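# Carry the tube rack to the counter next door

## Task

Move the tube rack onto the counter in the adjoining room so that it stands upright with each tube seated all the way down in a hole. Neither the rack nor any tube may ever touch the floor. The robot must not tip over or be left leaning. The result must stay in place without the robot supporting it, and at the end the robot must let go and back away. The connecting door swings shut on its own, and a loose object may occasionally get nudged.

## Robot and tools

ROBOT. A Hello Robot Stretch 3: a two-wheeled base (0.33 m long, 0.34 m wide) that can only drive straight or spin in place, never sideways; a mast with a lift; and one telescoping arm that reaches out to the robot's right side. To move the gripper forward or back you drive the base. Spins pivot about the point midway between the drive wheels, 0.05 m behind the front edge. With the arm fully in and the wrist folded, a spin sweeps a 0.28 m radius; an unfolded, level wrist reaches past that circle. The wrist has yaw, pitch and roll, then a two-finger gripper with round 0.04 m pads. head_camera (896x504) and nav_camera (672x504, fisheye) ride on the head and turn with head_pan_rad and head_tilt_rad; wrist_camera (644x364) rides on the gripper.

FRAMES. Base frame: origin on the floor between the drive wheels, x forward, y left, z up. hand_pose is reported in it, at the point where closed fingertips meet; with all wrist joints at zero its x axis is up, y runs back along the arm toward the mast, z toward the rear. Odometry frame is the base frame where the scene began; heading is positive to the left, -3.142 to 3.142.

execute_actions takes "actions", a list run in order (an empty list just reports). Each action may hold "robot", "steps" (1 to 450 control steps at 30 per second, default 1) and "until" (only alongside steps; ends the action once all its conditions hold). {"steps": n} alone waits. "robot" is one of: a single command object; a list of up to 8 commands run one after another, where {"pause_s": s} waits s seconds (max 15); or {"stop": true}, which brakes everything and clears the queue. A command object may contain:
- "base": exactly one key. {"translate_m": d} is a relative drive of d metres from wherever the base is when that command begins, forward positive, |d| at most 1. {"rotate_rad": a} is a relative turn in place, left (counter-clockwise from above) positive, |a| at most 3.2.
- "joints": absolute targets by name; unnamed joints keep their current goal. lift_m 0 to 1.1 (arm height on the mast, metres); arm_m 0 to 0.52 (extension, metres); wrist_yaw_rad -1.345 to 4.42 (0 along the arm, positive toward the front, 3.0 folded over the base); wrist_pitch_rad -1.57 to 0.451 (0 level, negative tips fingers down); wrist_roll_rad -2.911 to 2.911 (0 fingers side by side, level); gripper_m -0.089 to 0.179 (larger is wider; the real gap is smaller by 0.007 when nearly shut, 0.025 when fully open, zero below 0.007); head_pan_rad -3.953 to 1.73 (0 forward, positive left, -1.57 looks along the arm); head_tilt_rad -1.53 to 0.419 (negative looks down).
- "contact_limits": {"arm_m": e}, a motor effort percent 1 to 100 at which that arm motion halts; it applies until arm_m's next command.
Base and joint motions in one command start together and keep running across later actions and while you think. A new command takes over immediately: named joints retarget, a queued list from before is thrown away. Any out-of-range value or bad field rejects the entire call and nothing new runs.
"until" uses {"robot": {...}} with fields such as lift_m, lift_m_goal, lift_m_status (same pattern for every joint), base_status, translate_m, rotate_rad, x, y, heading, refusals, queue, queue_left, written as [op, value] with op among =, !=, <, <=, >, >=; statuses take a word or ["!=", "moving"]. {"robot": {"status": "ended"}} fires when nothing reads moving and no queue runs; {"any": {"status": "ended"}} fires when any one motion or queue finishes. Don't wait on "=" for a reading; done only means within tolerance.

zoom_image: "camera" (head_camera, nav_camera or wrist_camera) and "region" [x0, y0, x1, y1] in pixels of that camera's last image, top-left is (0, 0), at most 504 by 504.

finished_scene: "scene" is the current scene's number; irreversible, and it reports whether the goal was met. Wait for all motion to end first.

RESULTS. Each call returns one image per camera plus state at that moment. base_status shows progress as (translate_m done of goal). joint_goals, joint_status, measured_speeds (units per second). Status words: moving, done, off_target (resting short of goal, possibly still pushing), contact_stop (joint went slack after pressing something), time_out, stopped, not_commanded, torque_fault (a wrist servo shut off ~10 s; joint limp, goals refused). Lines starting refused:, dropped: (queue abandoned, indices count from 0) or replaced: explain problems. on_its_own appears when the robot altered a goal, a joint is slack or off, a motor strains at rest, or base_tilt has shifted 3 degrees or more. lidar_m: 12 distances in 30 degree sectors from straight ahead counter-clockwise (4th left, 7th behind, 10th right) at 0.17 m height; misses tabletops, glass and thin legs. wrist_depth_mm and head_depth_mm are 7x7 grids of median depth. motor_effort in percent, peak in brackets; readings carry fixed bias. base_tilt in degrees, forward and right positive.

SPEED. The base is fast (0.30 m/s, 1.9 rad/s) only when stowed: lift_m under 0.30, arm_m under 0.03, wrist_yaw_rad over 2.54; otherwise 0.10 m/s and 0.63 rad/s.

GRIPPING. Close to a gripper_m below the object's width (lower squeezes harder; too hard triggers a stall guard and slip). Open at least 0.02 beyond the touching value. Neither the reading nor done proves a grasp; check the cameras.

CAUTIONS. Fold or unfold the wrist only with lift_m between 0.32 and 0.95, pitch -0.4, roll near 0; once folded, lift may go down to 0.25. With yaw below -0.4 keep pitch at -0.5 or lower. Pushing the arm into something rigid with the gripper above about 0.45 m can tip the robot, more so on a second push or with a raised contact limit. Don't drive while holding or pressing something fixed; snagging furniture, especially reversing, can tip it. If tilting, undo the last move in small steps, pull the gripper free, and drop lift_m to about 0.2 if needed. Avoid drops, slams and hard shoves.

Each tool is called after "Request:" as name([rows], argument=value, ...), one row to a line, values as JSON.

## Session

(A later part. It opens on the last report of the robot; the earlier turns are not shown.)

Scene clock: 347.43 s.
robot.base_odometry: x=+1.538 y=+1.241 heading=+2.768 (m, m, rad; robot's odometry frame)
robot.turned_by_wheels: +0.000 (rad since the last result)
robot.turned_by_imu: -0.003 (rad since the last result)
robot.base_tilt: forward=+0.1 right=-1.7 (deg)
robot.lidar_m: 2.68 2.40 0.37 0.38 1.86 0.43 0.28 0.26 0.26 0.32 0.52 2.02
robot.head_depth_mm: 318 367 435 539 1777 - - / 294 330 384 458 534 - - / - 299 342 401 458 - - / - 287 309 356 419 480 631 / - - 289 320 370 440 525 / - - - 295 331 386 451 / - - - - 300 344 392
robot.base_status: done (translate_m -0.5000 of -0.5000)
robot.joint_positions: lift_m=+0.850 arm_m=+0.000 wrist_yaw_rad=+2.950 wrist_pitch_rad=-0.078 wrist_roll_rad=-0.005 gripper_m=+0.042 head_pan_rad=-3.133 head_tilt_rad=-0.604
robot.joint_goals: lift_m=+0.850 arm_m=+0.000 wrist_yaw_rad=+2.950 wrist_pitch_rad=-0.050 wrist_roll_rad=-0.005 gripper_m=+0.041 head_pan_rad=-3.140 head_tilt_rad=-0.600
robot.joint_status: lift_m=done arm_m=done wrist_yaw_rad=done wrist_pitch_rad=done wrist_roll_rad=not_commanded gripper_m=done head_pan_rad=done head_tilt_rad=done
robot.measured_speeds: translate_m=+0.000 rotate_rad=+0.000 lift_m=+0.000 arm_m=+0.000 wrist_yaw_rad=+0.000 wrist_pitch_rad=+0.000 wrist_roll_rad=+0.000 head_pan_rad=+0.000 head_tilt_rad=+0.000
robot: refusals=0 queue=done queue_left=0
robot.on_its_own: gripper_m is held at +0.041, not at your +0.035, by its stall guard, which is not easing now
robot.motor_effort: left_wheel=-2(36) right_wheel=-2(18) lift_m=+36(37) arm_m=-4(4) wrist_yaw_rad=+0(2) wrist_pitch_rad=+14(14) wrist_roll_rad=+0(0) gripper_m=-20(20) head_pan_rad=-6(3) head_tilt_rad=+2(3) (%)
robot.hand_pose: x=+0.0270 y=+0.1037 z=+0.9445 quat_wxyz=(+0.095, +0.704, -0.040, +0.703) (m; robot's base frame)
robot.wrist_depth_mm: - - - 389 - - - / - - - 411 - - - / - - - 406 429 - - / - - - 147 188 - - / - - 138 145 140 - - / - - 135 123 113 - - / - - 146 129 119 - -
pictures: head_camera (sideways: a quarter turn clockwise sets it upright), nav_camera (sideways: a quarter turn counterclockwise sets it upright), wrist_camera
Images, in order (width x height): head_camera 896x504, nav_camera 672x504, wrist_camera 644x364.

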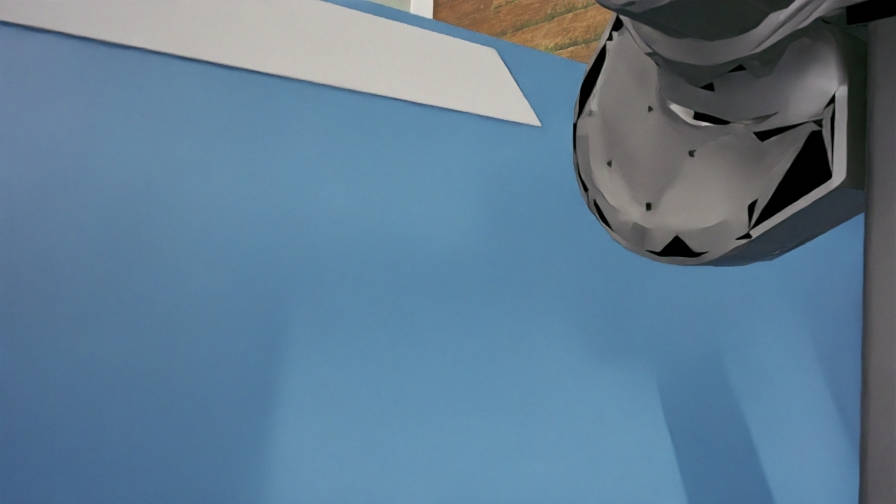

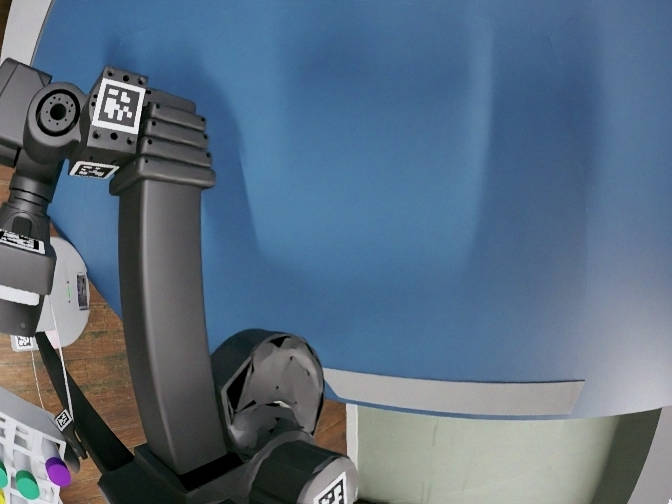

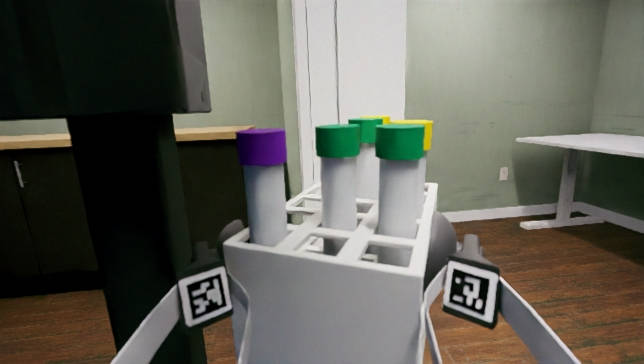

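Request:
execute_actions([
  {"robot":{"base":{"translate_m":-0.45}},"steps":450,"until":{"robot":{"status":"ended"}}},
])

Scene clock: 356.43 s.
robot.base_odometry: x=+1.957 y=+1.077 heading=+2.768 (m, m, rad; robot's odometry frame)
robot.turned_by_wheels: +0.000 (rad since the last result)
robot.turned_by_imu: -0.001 (rad since the last result)
robot.base_tilt: forward=+0.2 right=-1.9 (deg)
robot.lidar_m: 3.12 0.63 0.74 1.78 1.91 1.67 1.63 0.24 0.22 0.22 0.28 0.62
robot.head_depth_mm: 1339 1496 1680 1921 1836 - - / 1353 1506 1689 1942 1896 - - / 1349 1517 1715 1945 1893 - - / 1362 1529 1713 1958 1756 1417 1199 / 1379 1536 1733 1976 1739 1421 1223 / 1387 1543 1754 1977 1739 1342 536 / 1400 1561 1690 320 348 382 420
robot.base_status: done (translate_m -0.4500 of -0.4500)
robot.joint_positions: lift_m=+0.850 arm_m=+0.000 wrist_yaw_rad=+2.950 wrist_pitch_rad=-0.078 wrist_roll_rad=-0.005 gripper_m=+0.042 head_pan_rad=-3.133 head_tilt_rad=-0.604
robot.joint_goals: lift_m=+0.850 arm_m=+0.000 wrist_yaw_rad=+2.950 wrist_pitch_rad=-0.050 wrist_roll_rad=-0.005 gripper_m=+0.041 head_pan_rad=-3.140 head_tilt_rad=-0.600
robot.joint_status: lift_m=done arm_m=done wrist_yaw_rad=done wrist_pitch_rad=done wrist_roll_rad=not_commanded gripper_m=done head_pan_rad=done head_tilt_rad=done
robot.measured_speeds: translate_m=+0.000 rotate_rad=+0.000 lift_m=+0.000 arm_m=+0.000 wrist_yaw_rad=+0.000 wrist_pitch_rad=+0.000 wrist_roll_rad=+0.000 head_pan_rad=+0.000 head_tilt_rad=+0.000
robot: refusals=0 queue=done queue_left=0
robot.on_its_own: gripper_m is held at +0.041, not at your +0.035, by its stall guard, which is not easing now
robot.motor_effort: left_wheel=-3(13) right_wheel=+0(7) lift_m=+36(36) arm_m=-4(4) wrist_yaw_rad=+0(0) wrist_pitch_rad=+14(14) wrist_roll_rad=+0(0) gripper_m=-20(20) head_pan_rad=-3(3) head_tilt_rad=+1(1) (%)
robot.hand_pose: x=+0.0270 y=+0.1037 z=+0.9445 quat_wxyz=(+0.095, +0.704, -0.040, +0.703) (m; robot's base frame)
robot.wrist_depth_mm: - - - - - 678 471 / - - - - - 685 492 / - - - - 886 682 504 / - - - 148 188 696 523 / - - 138 144 141 701 553 / - - 135 123 113 637 571 / - - 145 128 119 756 585
pictures: head_camera (sideways: a quarter turn clockwise sets it upright), nav_camera (sideways: a quarter turn counterclockwise sets it upright), wrist_camera
Images, in order (width x height): head_camera 896x504, nav_camera 672x504, wrist_camera 644x364.

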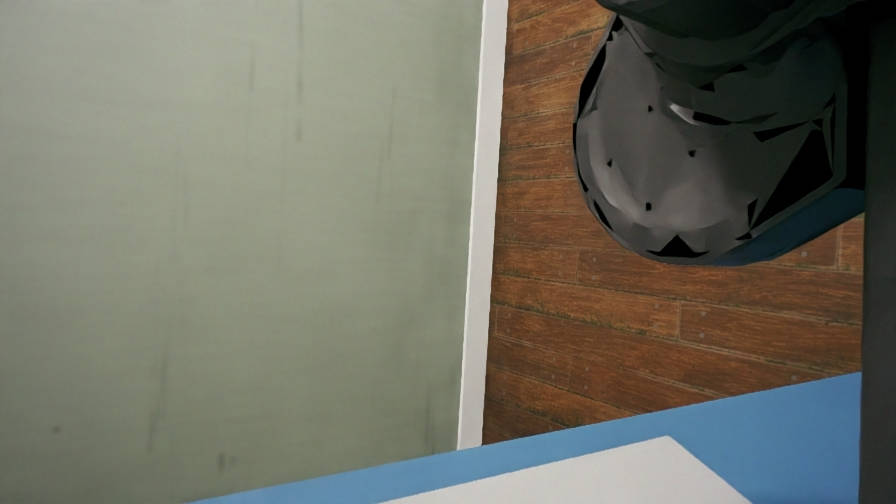

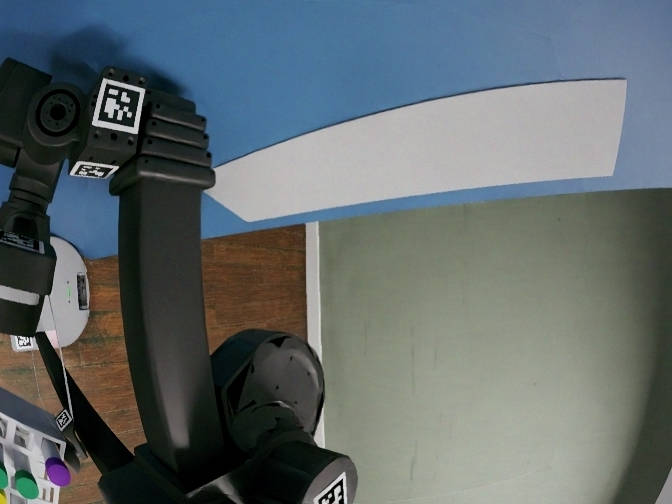

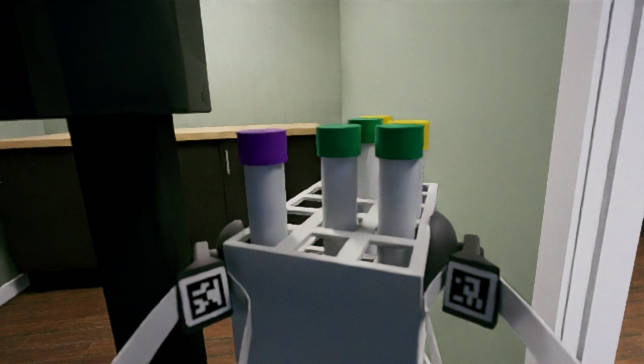

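Request:
execute_actions([
  {"robot":{"base":{"translate_m":-0.95},"joints":{"head_pan_rad":1.57,"head_tilt_rad":-0.5}},"steps":450,"until":{"robot":{"status":"ended"}}},
])

Scene clock: 371.80 s.
robot.base_odometry: x=+2.841 y=+0.730 heading=+2.768 (m, m, rad; robot's odometry frame)
robot.turned_by_wheels: +0.000 (rad since the last result)
robot.turned_by_imu: -0.002 (rad since the last result)
robot.base_tilt: forward=+0.3 right=-1.8 (deg)
robot.lidar_m: 1.44 1.50 1.90 1.86 0.92 0.70 0.68 0.72 1.03 1.26 1.33 1.47
robot.head_depth_mm: 2070 2247 1840 2054 1987 1537 1283 / 2100 2232 1879 2079 1959 1548 1275 / 2106 2256 1893 2107 1958 1528 1269 / 2135 2242 1900 2132 1938 1535 1268 / 2135 2281 1924 2163 1953 1529 1266 / 2118 2249 1931 2260 1926 1520 1293 / 1736 1773 1810 1862 1787 1505 -
robot.base_status: done (translate_m -0.9500 of -0.9500)
robot.joint_positions: lift_m=+0.850 arm_m=+0.000 wrist_yaw_rad=+2.952 wrist_pitch_rad=-0.079 wrist_roll_rad=-0.005 gripper_m=+0.042 head_pan_rad=+1.563 head_tilt_rad=-0.507
robot.joint_goals: lift_m=+0.850 arm_m=+0.000 wrist_yaw_rad=+2.950 wrist_pitch_rad=-0.050 wrist_roll_rad=-0.005 gripper_m=+0.041 head_pan_rad=+1.570 head_tilt_rad=-0.500
robot.joint_status: lift_m=done arm_m=done wrist_yaw_rad=done wrist_pitch_rad=done wrist_roll_rad=not_commanded gripper_m=done head_pan_rad=done head_tilt_rad=done
robot.measured_speeds: translate_m=+0.000 rotate_rad=+0.000 lift_m=+0.000 arm_m=+0.000 wrist_yaw_rad=+0.000 wrist_pitch_rad=+0.000 wrist_roll_rad=+0.000 head_pan_rad=+0.000 head_tilt_rad=+0.000
robot: refusals=0 queue=done queue_left=0
robot.on_its_own: gripper_m is held at +0.041, not at your +0.035, by its stall guard, which is not easing now
robot.motor_effort: left_wheel=-1(11) right_wheel=+0(5) lift_m=+36(36) arm_m=+2(4) wrist_yaw_rad=-2(7) wrist_pitch_rad=+15(15) wrist_roll_rad=+0(0) gripper_m=-20(21) head_pan_rad=+3(52) head_tilt_rad=+3(13) (%)
robot.hand_pose: x=+0.0264 y=+0.1043 z=+0.9444 quat_wxyz=(+0.095, +0.704, -0.039, +0.703) (m; robot's base frame)
robot.wrist_depth_mm: - - - - - - - / - - - - - - - / 913 - - - - - - / 895 - - 190 188 - - / 904 - 136 144 138 - - / 923 - 135 123 114 - - / 889 - 146 130 119 - -
pictures: head_camera (sideways: a quarter turn clockwise sets it upright), nav_camera (sideways: a quarter turn counterclockwise sets it upright), wrist_camera
Images, in order (width x height): head_camera 896x504, nav_camera 672x504, wrist_camera 644x364.

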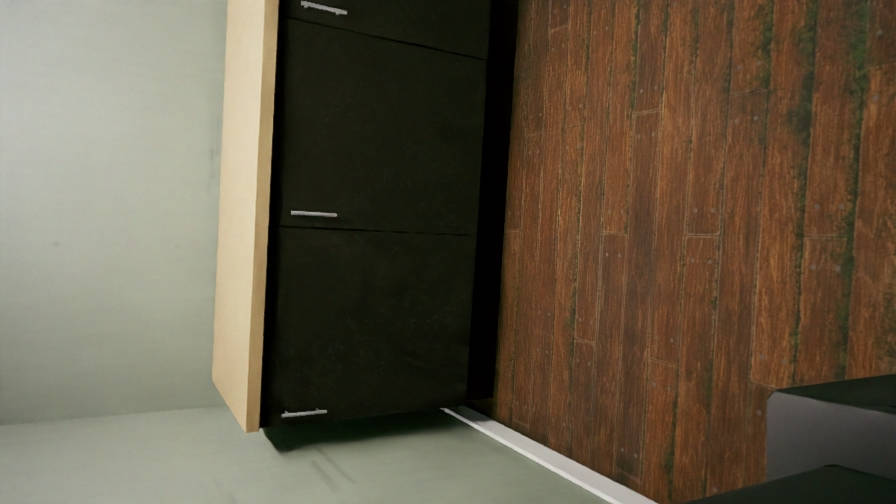

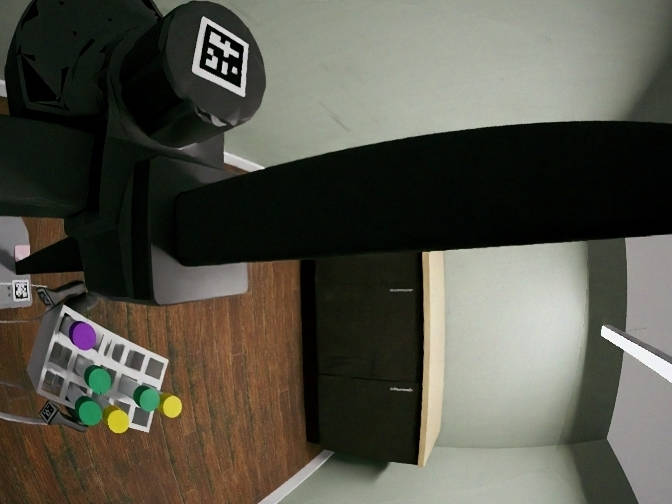

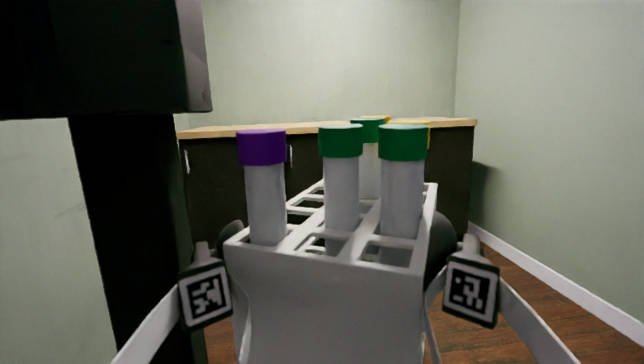

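Request:
execute_actions([
  {"robot":[{"base":{"translate_m":0.2}},{"base":{"rotate_rad":1.57},"joints":{"lift_m":1.03}},{"base":{"translate_m":1.0}},{"base":{"translate_m":0.33}},{"base":{"rotate_rad":1.57},"joints":{"head_pan_rad":-1.57,"head_tilt_rad":-0.7}}],"steps":450,"until":{"robot":{"status":"ended"}}},
  {"steps":450,"until":{"robot":{"status":"ended"}}},
])

Scene clock: 412.47 s.
robot.base_odometry: x=+2.169 y=-0.435 heading=-0.375 (m, m, rad; robot's odometry frame)
robot.turned_by_wheels: +3.140 (rad since the last result)
robot.turned_by_imu: +3.161 (rad since the last result)
robot.base_tilt: forward=+0.1 right=-1.7 (deg)
robot.lidar_m: 0.81 0.85 1.21 2.60 1.77 1.34 1.31 0.69 0.53 0.52 0.56 0.81
robot.head_depth_mm: 948 1038 - - 750 912 1183 / 956 1032 - - - - - / 962 1049 - - - - - / 966 1054 816 - - 936 - / 970 1063 809 - - 990 - / 982 1061 771 - - 1009 1180 / 984 1058 765 645 828 1036 1150
robot.base_status: done (rotate_rad +1.5698 of +1.5700)
robot.joint_positions: lift_m=+1.030 arm_m=+0.000 wrist_yaw_rad=+2.952 wrist_pitch_rad=-0.079 wrist_roll_rad=-0.005 gripper_m=+0.042 head_pan_rad=-1.563 head_tilt_rad=-0.691
robot.joint_goals: lift_m=+1.030 arm_m=+0.000 wrist_yaw_rad=+2.950 wrist_pitch_rad=-0.050 wrist_roll_rad=-0.005 gripper_m=+0.041 head_pan_rad=-1.570 head_tilt_rad=-0.700
robot.joint_status: lift_m=done arm_m=done wrist_yaw_rad=done wrist_pitch_rad=done wrist_roll_rad=not_commanded gripper_m=done head_pan_rad=done head_tilt_rad=done
robot.measured_speeds: translate_m=+0.000 rotate_rad=+0.000 lift_m=+0.000 arm_m=+0.000 wrist_yaw_rad=+0.000 wrist_pitch_rad=+0.000 wrist_roll_rad=+0.000 head_pan_rad=+0.000 head_tilt_rad=+0.000
robot: refusals=0 queue=done queue_left=0
robot.on_its_own: gripper_m is held at +0.041, not at your +0.035, by its stall guard, which is not easing now
robot.motor_effort: left_wheel=-4(9) right_wheel=+2(5) lift_m=+37(37) arm_m=+3(2) wrist_yaw_rad=-2(2) wrist_pitch_rad=+15(15) wrist_roll_rad=+0(0) gripper_m=-20(21) head_pan_rad=-4(57) head_tilt_rad=-3(17) (%)
robot.hand_pose: x=+0.0265 y=+0.1042 z=+1.1243 quat_wxyz=(+0.095, +0.704, -0.039, +0.703) (m; robot's base frame)
robot.wrist_depth_mm: - - - - - - 784 / - - - - - - 801 / - - - - - - 800 / - - - 188 188 - 817 / - - 137 144 140 - 828 / - - 135 123 114 - 842 / - - 145 129 119 - 817
pictures: head_camera (sideways: a quarter turn clockwise sets it upright), nav_camera (sideways: a quarter turn counterclockwise sets it upright), wrist_camera
Images, in order (width x height): head_camera 896x504, nav_camera 672x504, wrist_camera 644x364.

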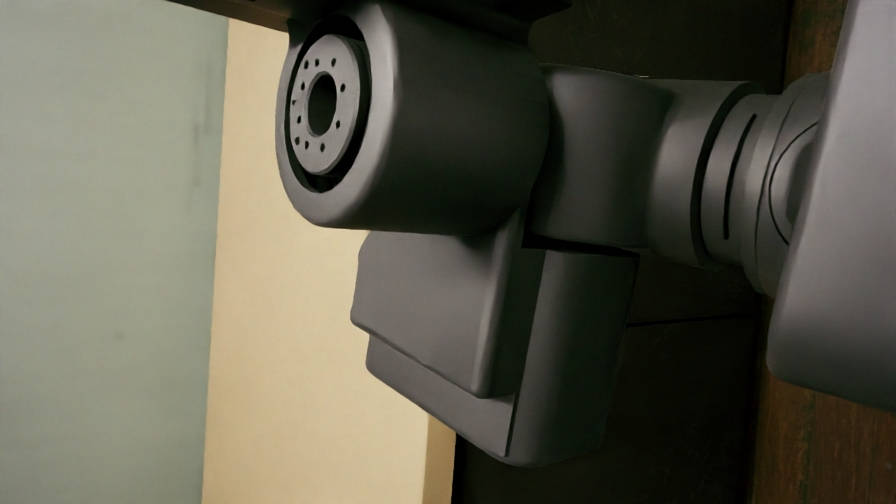

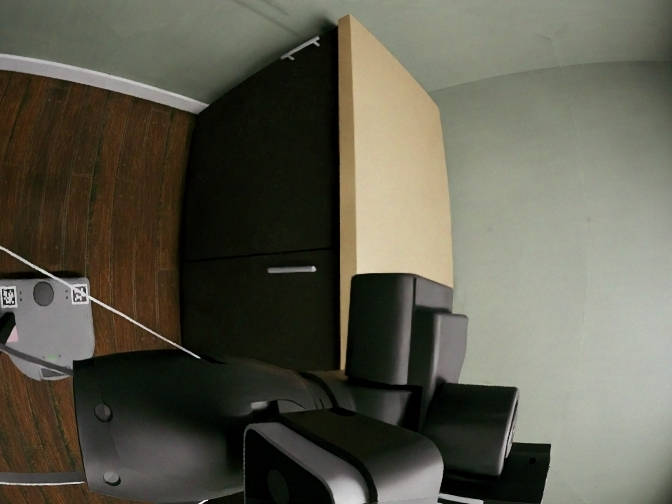

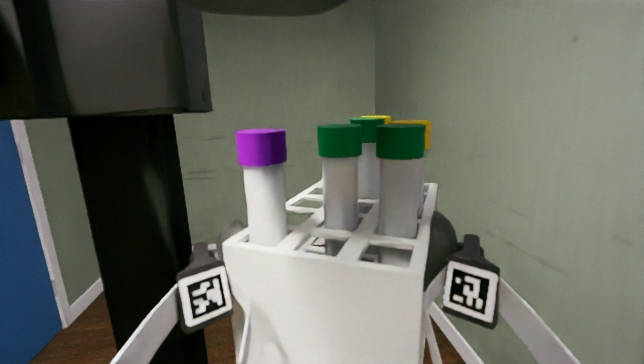

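Request:
execute_actions([
  {"robot":[{"joints":{"wrist_yaw_rad":0.3}},{"joints":{"arm_m":0.32}}],"steps":450,"until":{"robot":{"status":"ended"}}},
])

Scene clock: 425.53 s.
robot.base_odometry: x=+2.169 y=-0.435 heading=-0.375 (m, m, rad; robot's odometry frame)
robot.turned_by_wheels: +0.000 (rad since the last result)
robot.turned_by_imu: -0.002 (rad since the last result)
robot.base_tilt: forward=+0.1 right=-1.7 (deg)
robot.lidar_m: 0.81 0.85 1.21 2.60 1.77 1.34 1.31 0.69 0.54 0.52 0.56 0.81
robot.head_depth_mm: - 1041 793 618 728 911 1141 / - 1022 788 638 737 930 1144 / 932 - 781 634 750 948 1163 / 936 - 778 632 765 972 1164 / 953 947 774 653 777 989 1158 / 974 1062 768 650 790 1011 1152 / 988 1060 765 647 804 1033 1139
robot.base_status: done (rotate_rad +1.5698 of +1.5700)
robot.joint_positions: lift_m=+1.030 arm_m=+0.320 wrist_yaw_rad=+0.301 wrist_pitch_rad=-0.079 wrist_roll_rad=-0.005 gripper_m=+0.042 head_pan_rad=-1.563 head_tilt_rad=-0.692
robot.joint_goals: lift_m=+1.030 arm_m=+0.320 wrist_yaw_rad=+0.300 wrist_pitch_rad=-0.050 wrist_roll_rad=-0.005 gripper_m=+0.041 head_pan_rad=-1.570 head_tilt_rad=-0.700
robot.joint_status: lift_m=done arm_m=done wrist_yaw_rad=done wrist_pitch_rad=done wrist_roll_rad=not_commanded gripper_m=done head_pan_rad=done head_tilt_rad=done
robot.measured_speeds: translate_m=+0.000 rotate_rad=+0.000 lift_m=+0.000 arm_m=+0.000 wrist_yaw_rad=+0.000 wrist_pitch_rad=+0.000 wrist_roll_rad=+0.000 head_pan_rad=+0.000 head_tilt_rad=+0.000
robot: refusals=0 queue=done queue_left=0
robot.on_its_own: gripper_m is held at +0.041, not at your +0.035, by its stall guard, which is not easing now
robot.motor_effort: left_wheel=-4(4) right_wheel=+3(2) lift_m=+37(37) arm_m=+4(4) wrist_yaw_rad=-1(4) wrist_pitch_rad=+15(15) wrist_roll_rad=+0(0) gripper_m=-20(20) head_pan_rad=-5(4) head_tilt_rad=-3(4) (%)
robot.hand_pose: x=+0.0537 y=-0.7069 z=+1.1243 quat_wxyz=(+0.705, +0.134, -0.692, +0.079) (m; robot's base frame)
robot.wrist_depth_mm: 657 709 624 585 531 490 449 / 670 769 678 604 552 503 460 / 683 787 679 598 548 522 476 / 655 803 733 188 188 546 499 / 682 759 146 144 140 553 505 / 540 537 135 123 113 545 513 / 417 409 369 129 118 371 378
pictures: head_camera (sideways: a quarter turn clockwise sets it upright), nav_camera (sideways: a quarter turn counterclockwise sets it upright), wrist_camera
Images, in order (width x height): head_camera 896x504, nav_camera 672x504, wrist_camera 644x364.

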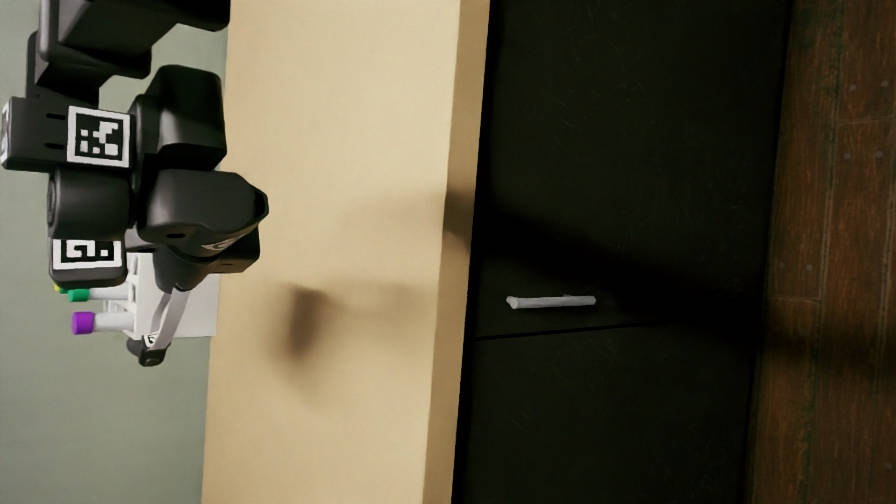

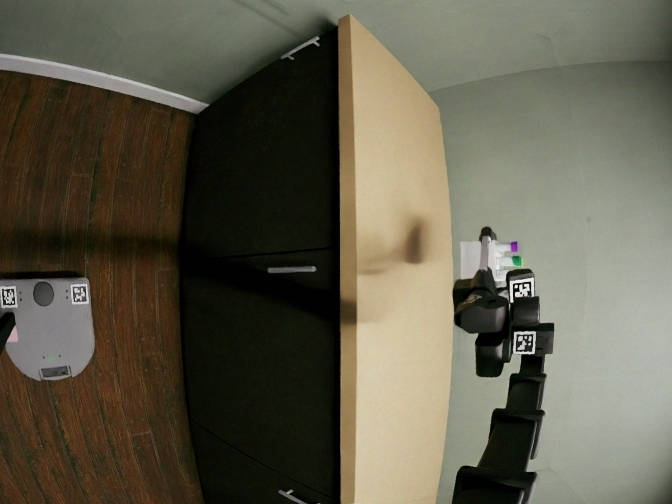

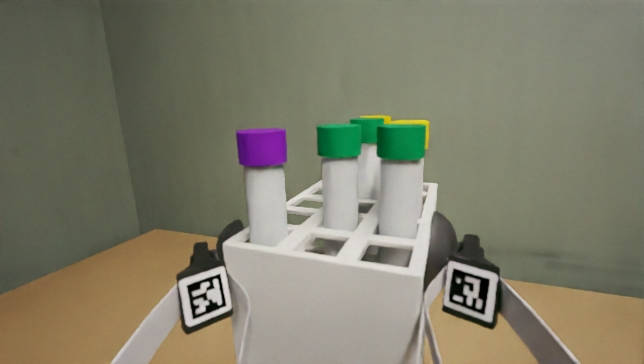

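Request:
execute_actions([
  {"robot":{"joints":{"lift_m":0.88}},"steps":450,"until":{"robot":{"status":"ended"}}},
])

Scene clock: 432.50 s.
robot.base_odometry: x=+2.169 y=-0.435 heading=-0.375 (m, m, rad; robot's odometry frame)
robot.turned_by_wheels: +0.000 (rad since the last result)
robot.turned_by_imu: -0.001 (rad since the last result)
robot.base_tilt: forward=+0.1 right=-1.6 (deg)
robot.lidar_m: 0.81 0.85 1.21 2.60 1.77 1.34 1.31 0.69 0.53 0.52 0.55 0.81
robot.head_depth_mm: 957 1037 830 - - 957 1146 / 956 1041 - 616 738 933 1144 / 961 1044 - 613 750 948 1163 / 965 1050 - 620 763 969 1160 / 973 1057 709 651 776 990 1151 / 980 1062 769 652 790 1014 1152 / 985 1054 767 647 802 1033 1149
robot.base_status: done (rotate_rad +1.5698 of +1.5700)
robot.joint_positions: lift_m=+0.880 arm_m=+0.320 wrist_yaw_rad=+0.301 wrist_pitch_rad=-0.079 wrist_roll_rad=-0.005 gripper_m=+0.042 head_pan_rad=-1.563 head_tilt_rad=-0.692
robot.joint_goals: lift_m=+0.880 arm_m=+0.320 wrist_yaw_rad=+0.300 wrist_pitch_rad=-0.050 wrist_roll_rad=-0.005 gripper_m=+0.041 head_pan_rad=-1.570 head_tilt_rad=-0.700
robot.joint_status: lift_m=done arm_m=done wrist_yaw_rad=done wrist_pitch_rad=done wrist_roll_rad=not_commanded gripper_m=done head_pan_rad=done head_tilt_rad=done
robot.measured_speeds: translate_m=+0.000 rotate_rad=+0.000 lift_m=+0.000 arm_m=+0.000 wrist_yaw_rad=+0.000 wrist_pitch_rad=+0.000 wrist_roll_rad=+0.000 head_pan_rad=+0.000 head_tilt_rad=+0.000
robot: refusals=0 queue=done queue_left=0
robot.on_its_own: gripper_m is held at +0.041, not at your +0.035, by its stall guard, which is not easing now
robot.motor_effort: left_wheel=-4(4) right_wheel=+2(2) lift_m=+28(37) arm_m=+3(4) wrist_yaw_rad=-1(1) wrist_pitch_rad=+15(15) wrist_roll_rad=+0(0) gripper_m=-20(20) head_pan_rad=-5(3) head_tilt_rad=-4(3) (%)
robot.hand_pose: x=+0.0537 y=-0.7069 z=+0.9747 quat_wxyz=(+0.705, +0.134, -0.692, +0.079) (m; robot's base frame)
robot.wrist_depth_mm: 659 734 654 578 526 485 451 / 663 754 669 605 559 498 464 / 666 774 702 595 548 523 472 / 638 632 523 189 188 521 484 / 371 362 146 144 140 328 312 / 257 252 135 123 114 244 226 / 197 193 174 129 119 175 180
pictures: head_camera (sideways: a quarter turn clockwise sets it upright), nav_camera (sideways: a quarter turn counterclockwise sets it upright), wrist_camera
Images, in order (width x height): head_camera 896x504, nav_camera 672x504, wrist_camera 644x364.

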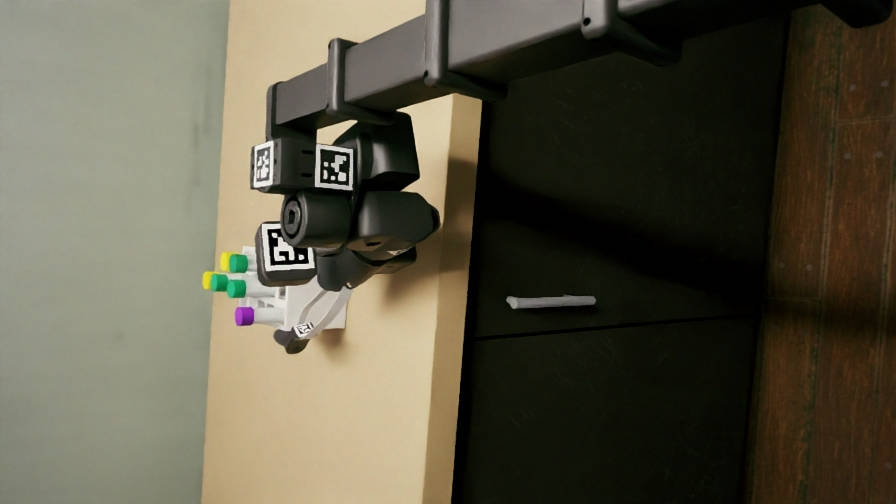

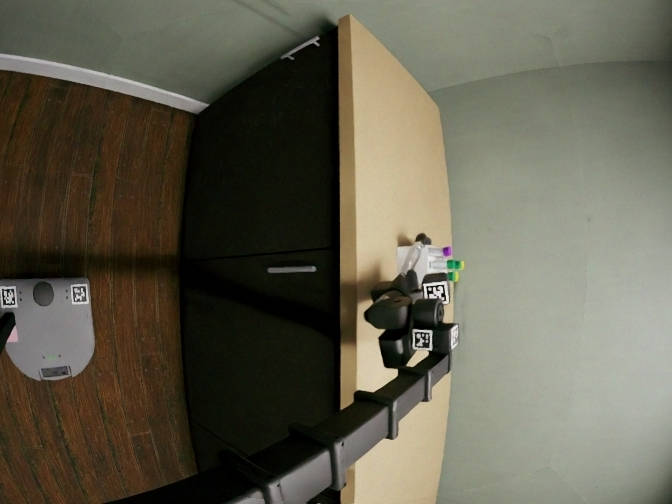

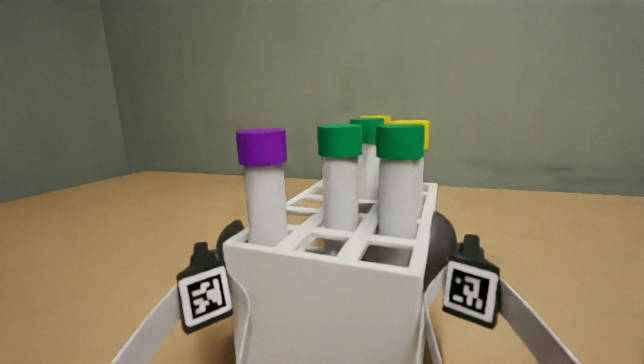

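Request:
execute_actions([
  {"robot":[{"joints":{"lift_m":0.868}},{"joints":{"gripper_m":0.15}},{"joints":{"arm_m":0.12}},{"joints":{"lift_m":0.93}}],"steps":450,"until":{"robot":{"status":"ended"}}},
])

Scene clock: 443.10 s.
robot.base_odometry: x=+2.169 y=-0.435 heading=-0.375 (m, m, rad; robot's odometry frame)
robot.turned_by_wheels: +0.000 (rad since the last result)
robot.turned_by_imu: -0.002 (rad since the last result)
robot.base_tilt: forward=+0.2 right=-1.6 (deg)
robot.lidar_m: 0.81 0.85 1.21 2.60 1.77 1.34 1.31 0.69 0.53 0.52 0.56 0.81
robot.head_depth_mm: 954 1043 833 - 774 914 1149 / 957 1041 851 - 785 934 1139 / 963 1044 821 - 803 948 1163 / 966 1051 767 - 793 968 1162 / 971 1055 711 658 776 993 1157 / 979 1061 806 650 788 1012 1149 / 986 1054 764 646 806 1030 1149
robot.base_status: done (rotate_rad +1.5698 of +1.5700)
robot.joint_positions: lift_m=+0.930 arm_m=+0.120 wrist_yaw_rad=+0.301 wrist_pitch_rad=-0.066 wrist_roll_rad=-0.010 gripper_m=+0.150 head_pan_rad=-1.563 head_tilt_rad=-0.692
robot.joint_goals: lift_m=+0.930 arm_m=+0.120 wrist_yaw_rad=+0.300 wrist_pitch_rad=-0.050 wrist_roll_rad=-0.010 gripper_m=+0.150 head_pan_rad=-1.570 head_tilt_rad=-0.700
robot.joint_status: lift_m=done arm_m=done wrist_yaw_rad=done wrist_pitch_rad=done wrist_roll_rad=not_commanded gripper_m=done head_pan_rad=done head_tilt_rad=done
robot.measured_speeds: translate_m=+0.000 rotate_rad=+0.000 lift_m=+0.000 arm_m=+0.000 wrist_yaw_rad=+0.000 wrist_pitch_rad=+0.000 wrist_roll_rad=+0.000 head_pan_rad=+0.000 head_tilt_rad=+0.000
robot: refusals=0 queue=done queue_left=0
robot.motor_effort: left_wheel=-3(4) right_wheel=+1(2) lift_m=+36(39) arm_m=-4(5) wrist_yaw_rad=+0(1) wrist_pitch_rad=+8(15) wrist_roll_rad=+3(3) gripper_m=+0(85) head_pan_rad=-4(3) head_tilt_rad=-3(3) (%)
robot.hand_pose: x=+0.0538 y=-0.5080 z=+1.0277 quat_wxyz=(+0.706, +0.129, -0.692, +0.083) (m; robot's base frame)
robot.wrist_depth_mm: 680 849 870 797 708 667 602 / 676 872 882 789 727 658 609 / 676 855 934 854 775 692 627 / 675 844 886 751 643 696 644 / 520 539 505 459 343 506 454 / 361 - 352 340 319 326 336 / 305 261 270 266 262 255 255
pictures: head_camera (sideways: a quarter turn clockwise sets it upright), nav_camera (sideways: a quarter turn counterclockwise sets it upright), wrist_camera
Images, in order (width x height): head_camera 896x504, nav_camera 672x504, wrist_camera 644x364.

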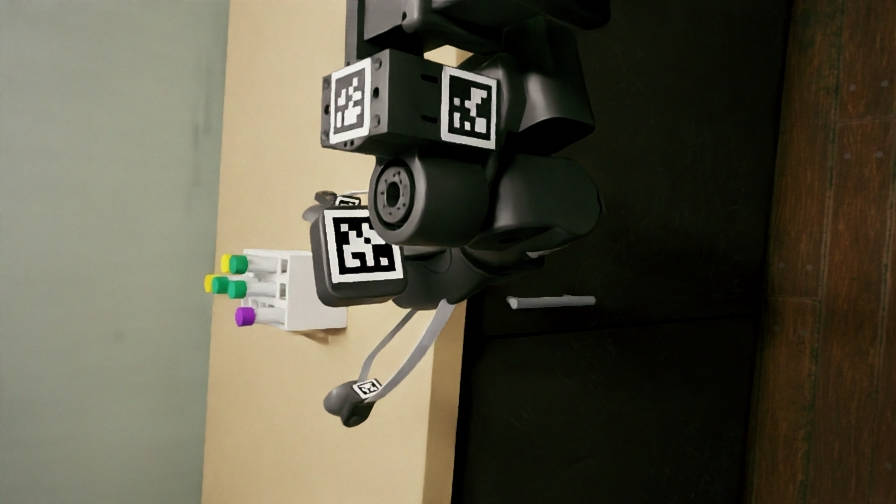

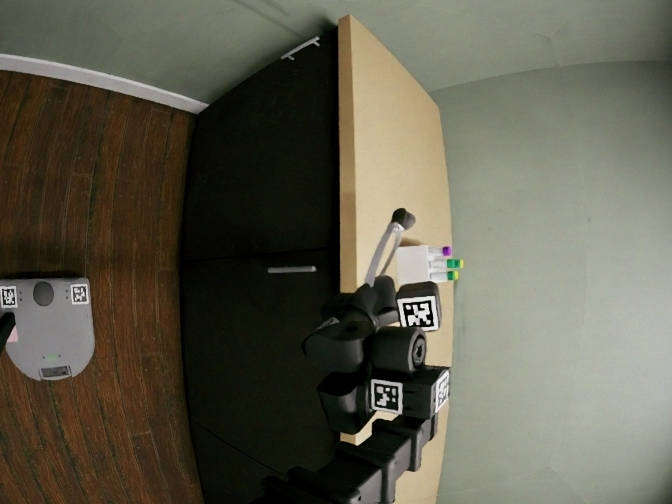

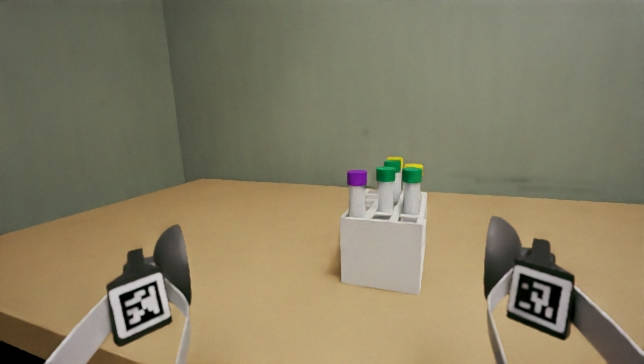

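Request:
execute_actions([
  {"robot":{"joints":{"lift_m":0.87,"wrist_yaw_rad":0.15}},"steps":450,"until":{"robot":{"status":"ended"}}},
])

Request:
zoom_image(camera="wrist_camera", region=[280,100,520,280])

Request:
zoom_image(camera="head_camera", region=[190,230,370,360])

Scene clock: 454.10 s.
robot.base_odometry: x=+2.169 y=-0.435 heading=-0.375 (m, m, rad; robot's odometry frame)
robot.turned_by_wheels: +0.000 (rad since the last result)
robot.turned_by_imu: -0.002 (rad since the last result)
robot.base_tilt: forward=+0.1 right=-1.8 (deg)
robot.lidar_m: 0.81 0.85 1.21 2.60 1.78 1.34 1.31 0.69 0.53 0.52 0.56 0.81
robot.head_depth_mm: 946 1039 795 640 - 953 1145 / 955 1037 789 639 - 963 1142 / 957 1050 786 615 - 958 1163 / 966 1054 714 - 795 973 1163 / 969 1057 708 654 775 990 1156 / 974 1069 770 650 789 1010 1156 / 987 1056 765 645 804 1035 1147
robot.base_status: done (rotate_rad +1.5698 of +1.5700)
robot.joint_positions: lift_m=+0.870 arm_m=+0.120 wrist_yaw_rad=+0.153 wrist_pitch_rad=-0.066 wrist_roll_rad=-0.010 gripper_m=+0.150 head_pan_rad=-1.563 head_tilt_rad=-0.692
robot.joint_goals: lift_m=+0.870 arm_m=+0.120 wrist_yaw_rad=+0.150 wrist_pitch_rad=-0.050 wrist_roll_rad=-0.010 gripper_m=+0.150 head_pan_rad=-1.570 head_tilt_rad=-0.700
robot.joint_status: lift_m=done arm_m=done wrist_yaw_rad=done wrist_pitch_rad=done wrist_roll_rad=not_commanded gripper_m=done head_pan_rad=done head_tilt_rad=done
robot.measured_speeds: translate_m=+0.000 rotate_rad=+0.000 lift_m=+0.000 arm_m=+0.000 wrist_yaw_rad=+0.000 wrist_pitch_rad=+0.000 wrist_roll_rad=+0.000 head_pan_rad=+0.000 head_tilt_rad=+0.000
robot: refusals=0 queue=done queue_left=0
robot.motor_effort: left_wheel=-3(3) right_wheel=+2(2) lift_m=+27(35) arm_m=-4(4) wrist_yaw_rad=-2(0) wrist_pitch_rad=+8(8) wrist_roll_rad=+3(2) gripper_m=+0(0) head_pan_rad=-4(4) head_tilt_rad=-3(3) (%)
robot.hand_pose: x=+0.0172 y=-0.5164 z=+0.9680 quat_wxyz=(+0.710, +0.077, -0.699, +0.031) (m; robot's base frame)
robot.wrist_depth_mm: 749 832 772 743 701 680 634 / 751 866 803 763 713 704 646 / 758 906 840 396 765 717 662 / 688 641 598 321 556 533 514 / 357 366 342 316 322 339 308 / 246 - 236 231 229 222 227 / 210 193 183 181 176 175 173
pictures: head_camera (sideways: a quarter turn clockwise sets it upright), nav_camera (sideways: a quarter turn counterclockwise sets it upright), wrist_camera
Images, in order (width x height): head_camera 896x504, nav_camera 672x504, wrist_camera 644x364.

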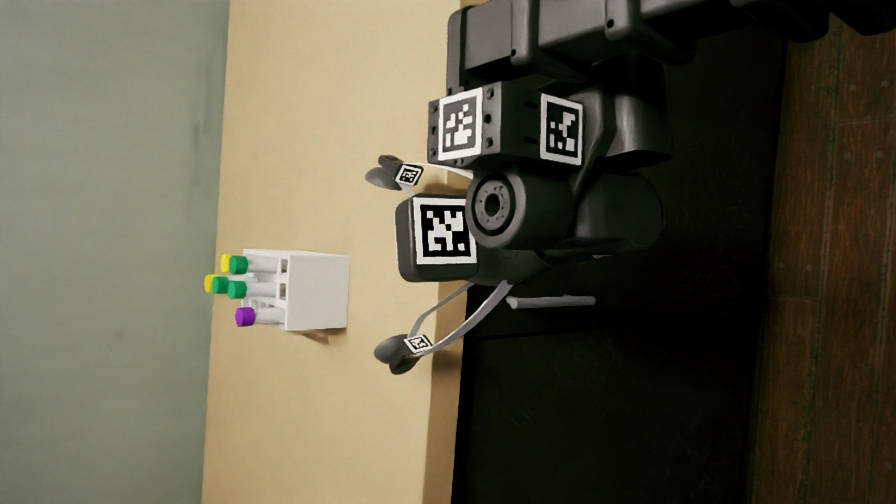

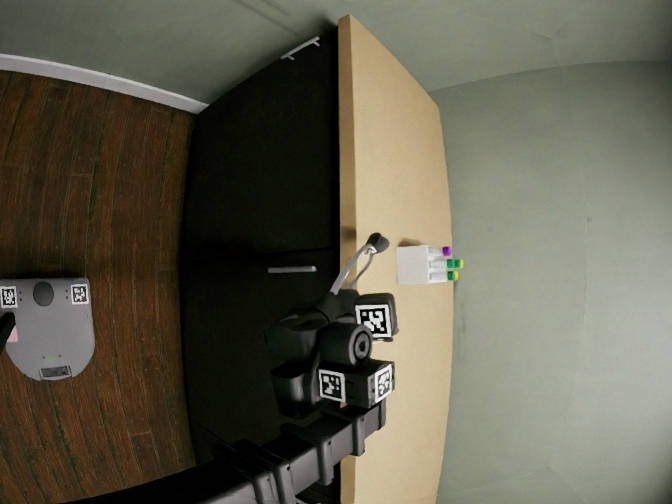

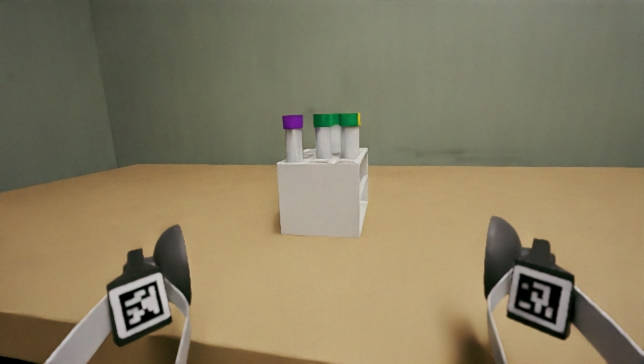

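Region (280, 100, 520, 280) of wrist_camera's 644x364 image, scaled by 2.100; it fills the top 378 rows of this view, and the rest is white.

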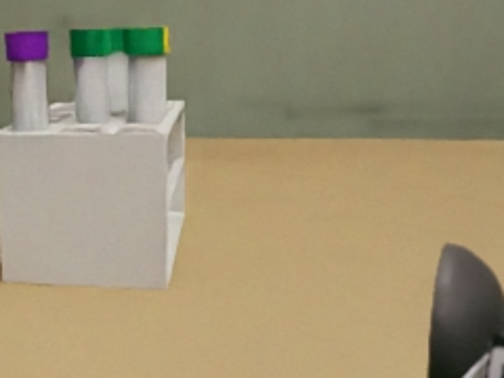

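Region (190, 230, 370, 360) of head_camera's 896x504 image, scaled by 2.800, with more detail than that image has.

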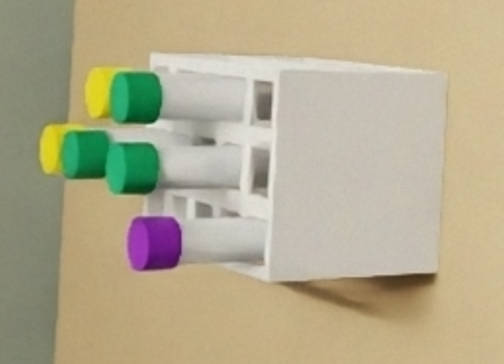

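All caps are level and the tubes look seated. Retracting.

Request:
execute_actions([
  {"robot":[{"joints":{"lift_m":0.93,"arm_m":0.0}}],"steps":450,"until":{"robot":{"status":"ended"}}},
])

Request:
finished_scene(scene=1)

Scene clock: 461.23 s.
robot.base_odometry: x=+2.169 y=-0.435 heading=-0.375 (m, m, rad; robot's odometry frame)
robot.turned_by_wheels: +0.000 (rad since the last result)
robot.turned_by_imu: -0.001 (rad since the last result)
robot.base_tilt: forward=+0.2 right=-1.8 (deg)
robot.lidar_m: 0.81 0.85 1.21 2.60 1.78 1.34 1.31 0.69 0.53 0.52 0.56 0.81
robot.head_depth_mm: 949 1044 794 619 - - - / 959 1040 789 638 706 - - / 960 1043 783 634 - - - / 964 1056 714 633 - 1010 1134 / 970 1060 709 642 789 995 1156 / 981 1063 769 666 788 1011 1155 / 986 1057 765 647 806 1033 1147
robot.base_status: done (rotate_rad +1.5698 of +1.5700)
robot.joint_positions: lift_m=+0.930 arm_m=+0.000 wrist_yaw_rad=+0.151 wrist_pitch_rad=-0.066 wrist_roll_rad=-0.010 gripper_m=+0.150 head_pan_rad=-1.563 head_tilt_rad=-0.692
robot.joint_goals: lift_m=+0.930 arm_m=+0.000 wrist_yaw_rad=+0.150 wrist_pitch_rad=-0.050 wrist_roll_rad=-0.010 gripper_m=+0.150 head_pan_rad=-1.570 head_tilt_rad=-0.700
robot.joint_status: lift_m=done arm_m=done wrist_yaw_rad=done wrist_pitch_rad=done wrist_roll_rad=not_commanded gripper_m=done head_pan_rad=done head_tilt_rad=done
robot.measured_speeds: translate_m=+0.000 rotate_rad=+0.000 lift_m=+0.000 arm_m=+0.000 wrist_yaw_rad=+0.000 wrist_pitch_rad=+0.000 wrist_roll_rad=+0.000 head_pan_rad=+0.000 head_tilt_rad=+0.000
robot: refusals=0 queue=done queue_left=0
robot.motor_effort: left_wheel=-3(4) right_wheel=+2(2) lift_m=+35(36) arm_m=-4(4) wrist_yaw_rad=-1(2) wrist_pitch_rad=+8(8) wrist_roll_rad=+2(2) gripper_m=+0(0) head_pan_rad=-4(3) head_tilt_rad=-3(3) (%)
robot.hand_pose: x=+0.0169 y=-0.3965 z=+1.0276 quat_wxyz=(+0.710, +0.077, -0.699, +0.030) (m; robot's base frame)
robot.wrist_depth_mm: 762 932 913 857 808 771 736 / 782 976 935 875 853 788 734 / 769 - 960 912 865 816 764 / 742 929 890 486 827 829 788 / 532 548 505 447 474 501 462 / 392 - 353 343 336 328 335 / 440 393 347 304 284 266 254
pictures: head_camera (sideways: a quarter turn clockwise sets it upright), nav_camera (sideways: a quarter turn counterclockwise sets it upright), wrist_camera
Images, in order (width x height): head_camera 896x504, nav_camera 672x504, wrist_camera 644x364.

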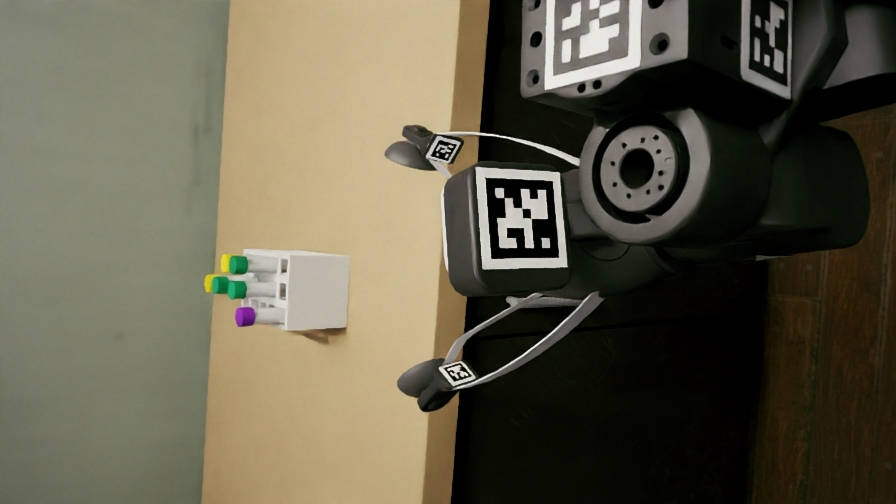

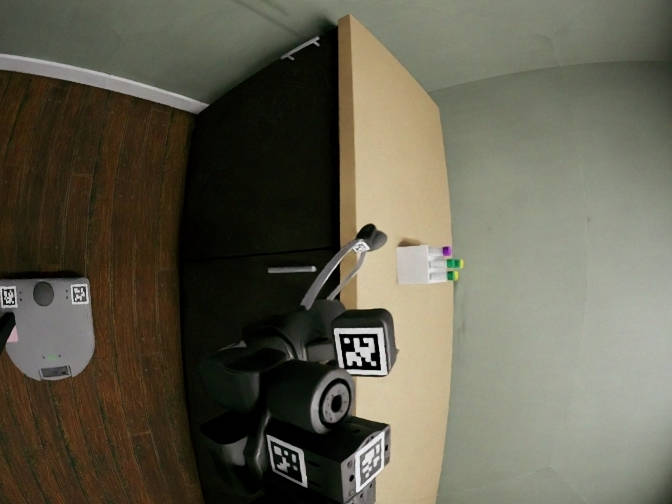

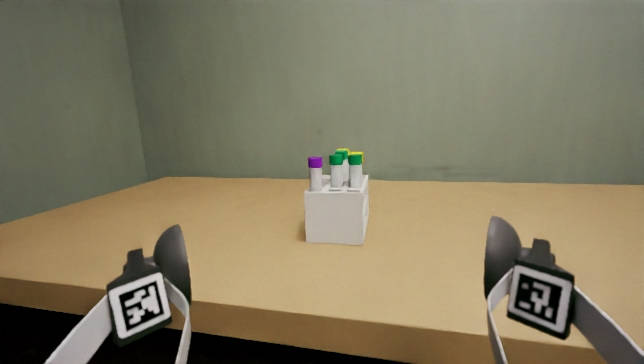

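The scene is finished: the task was done.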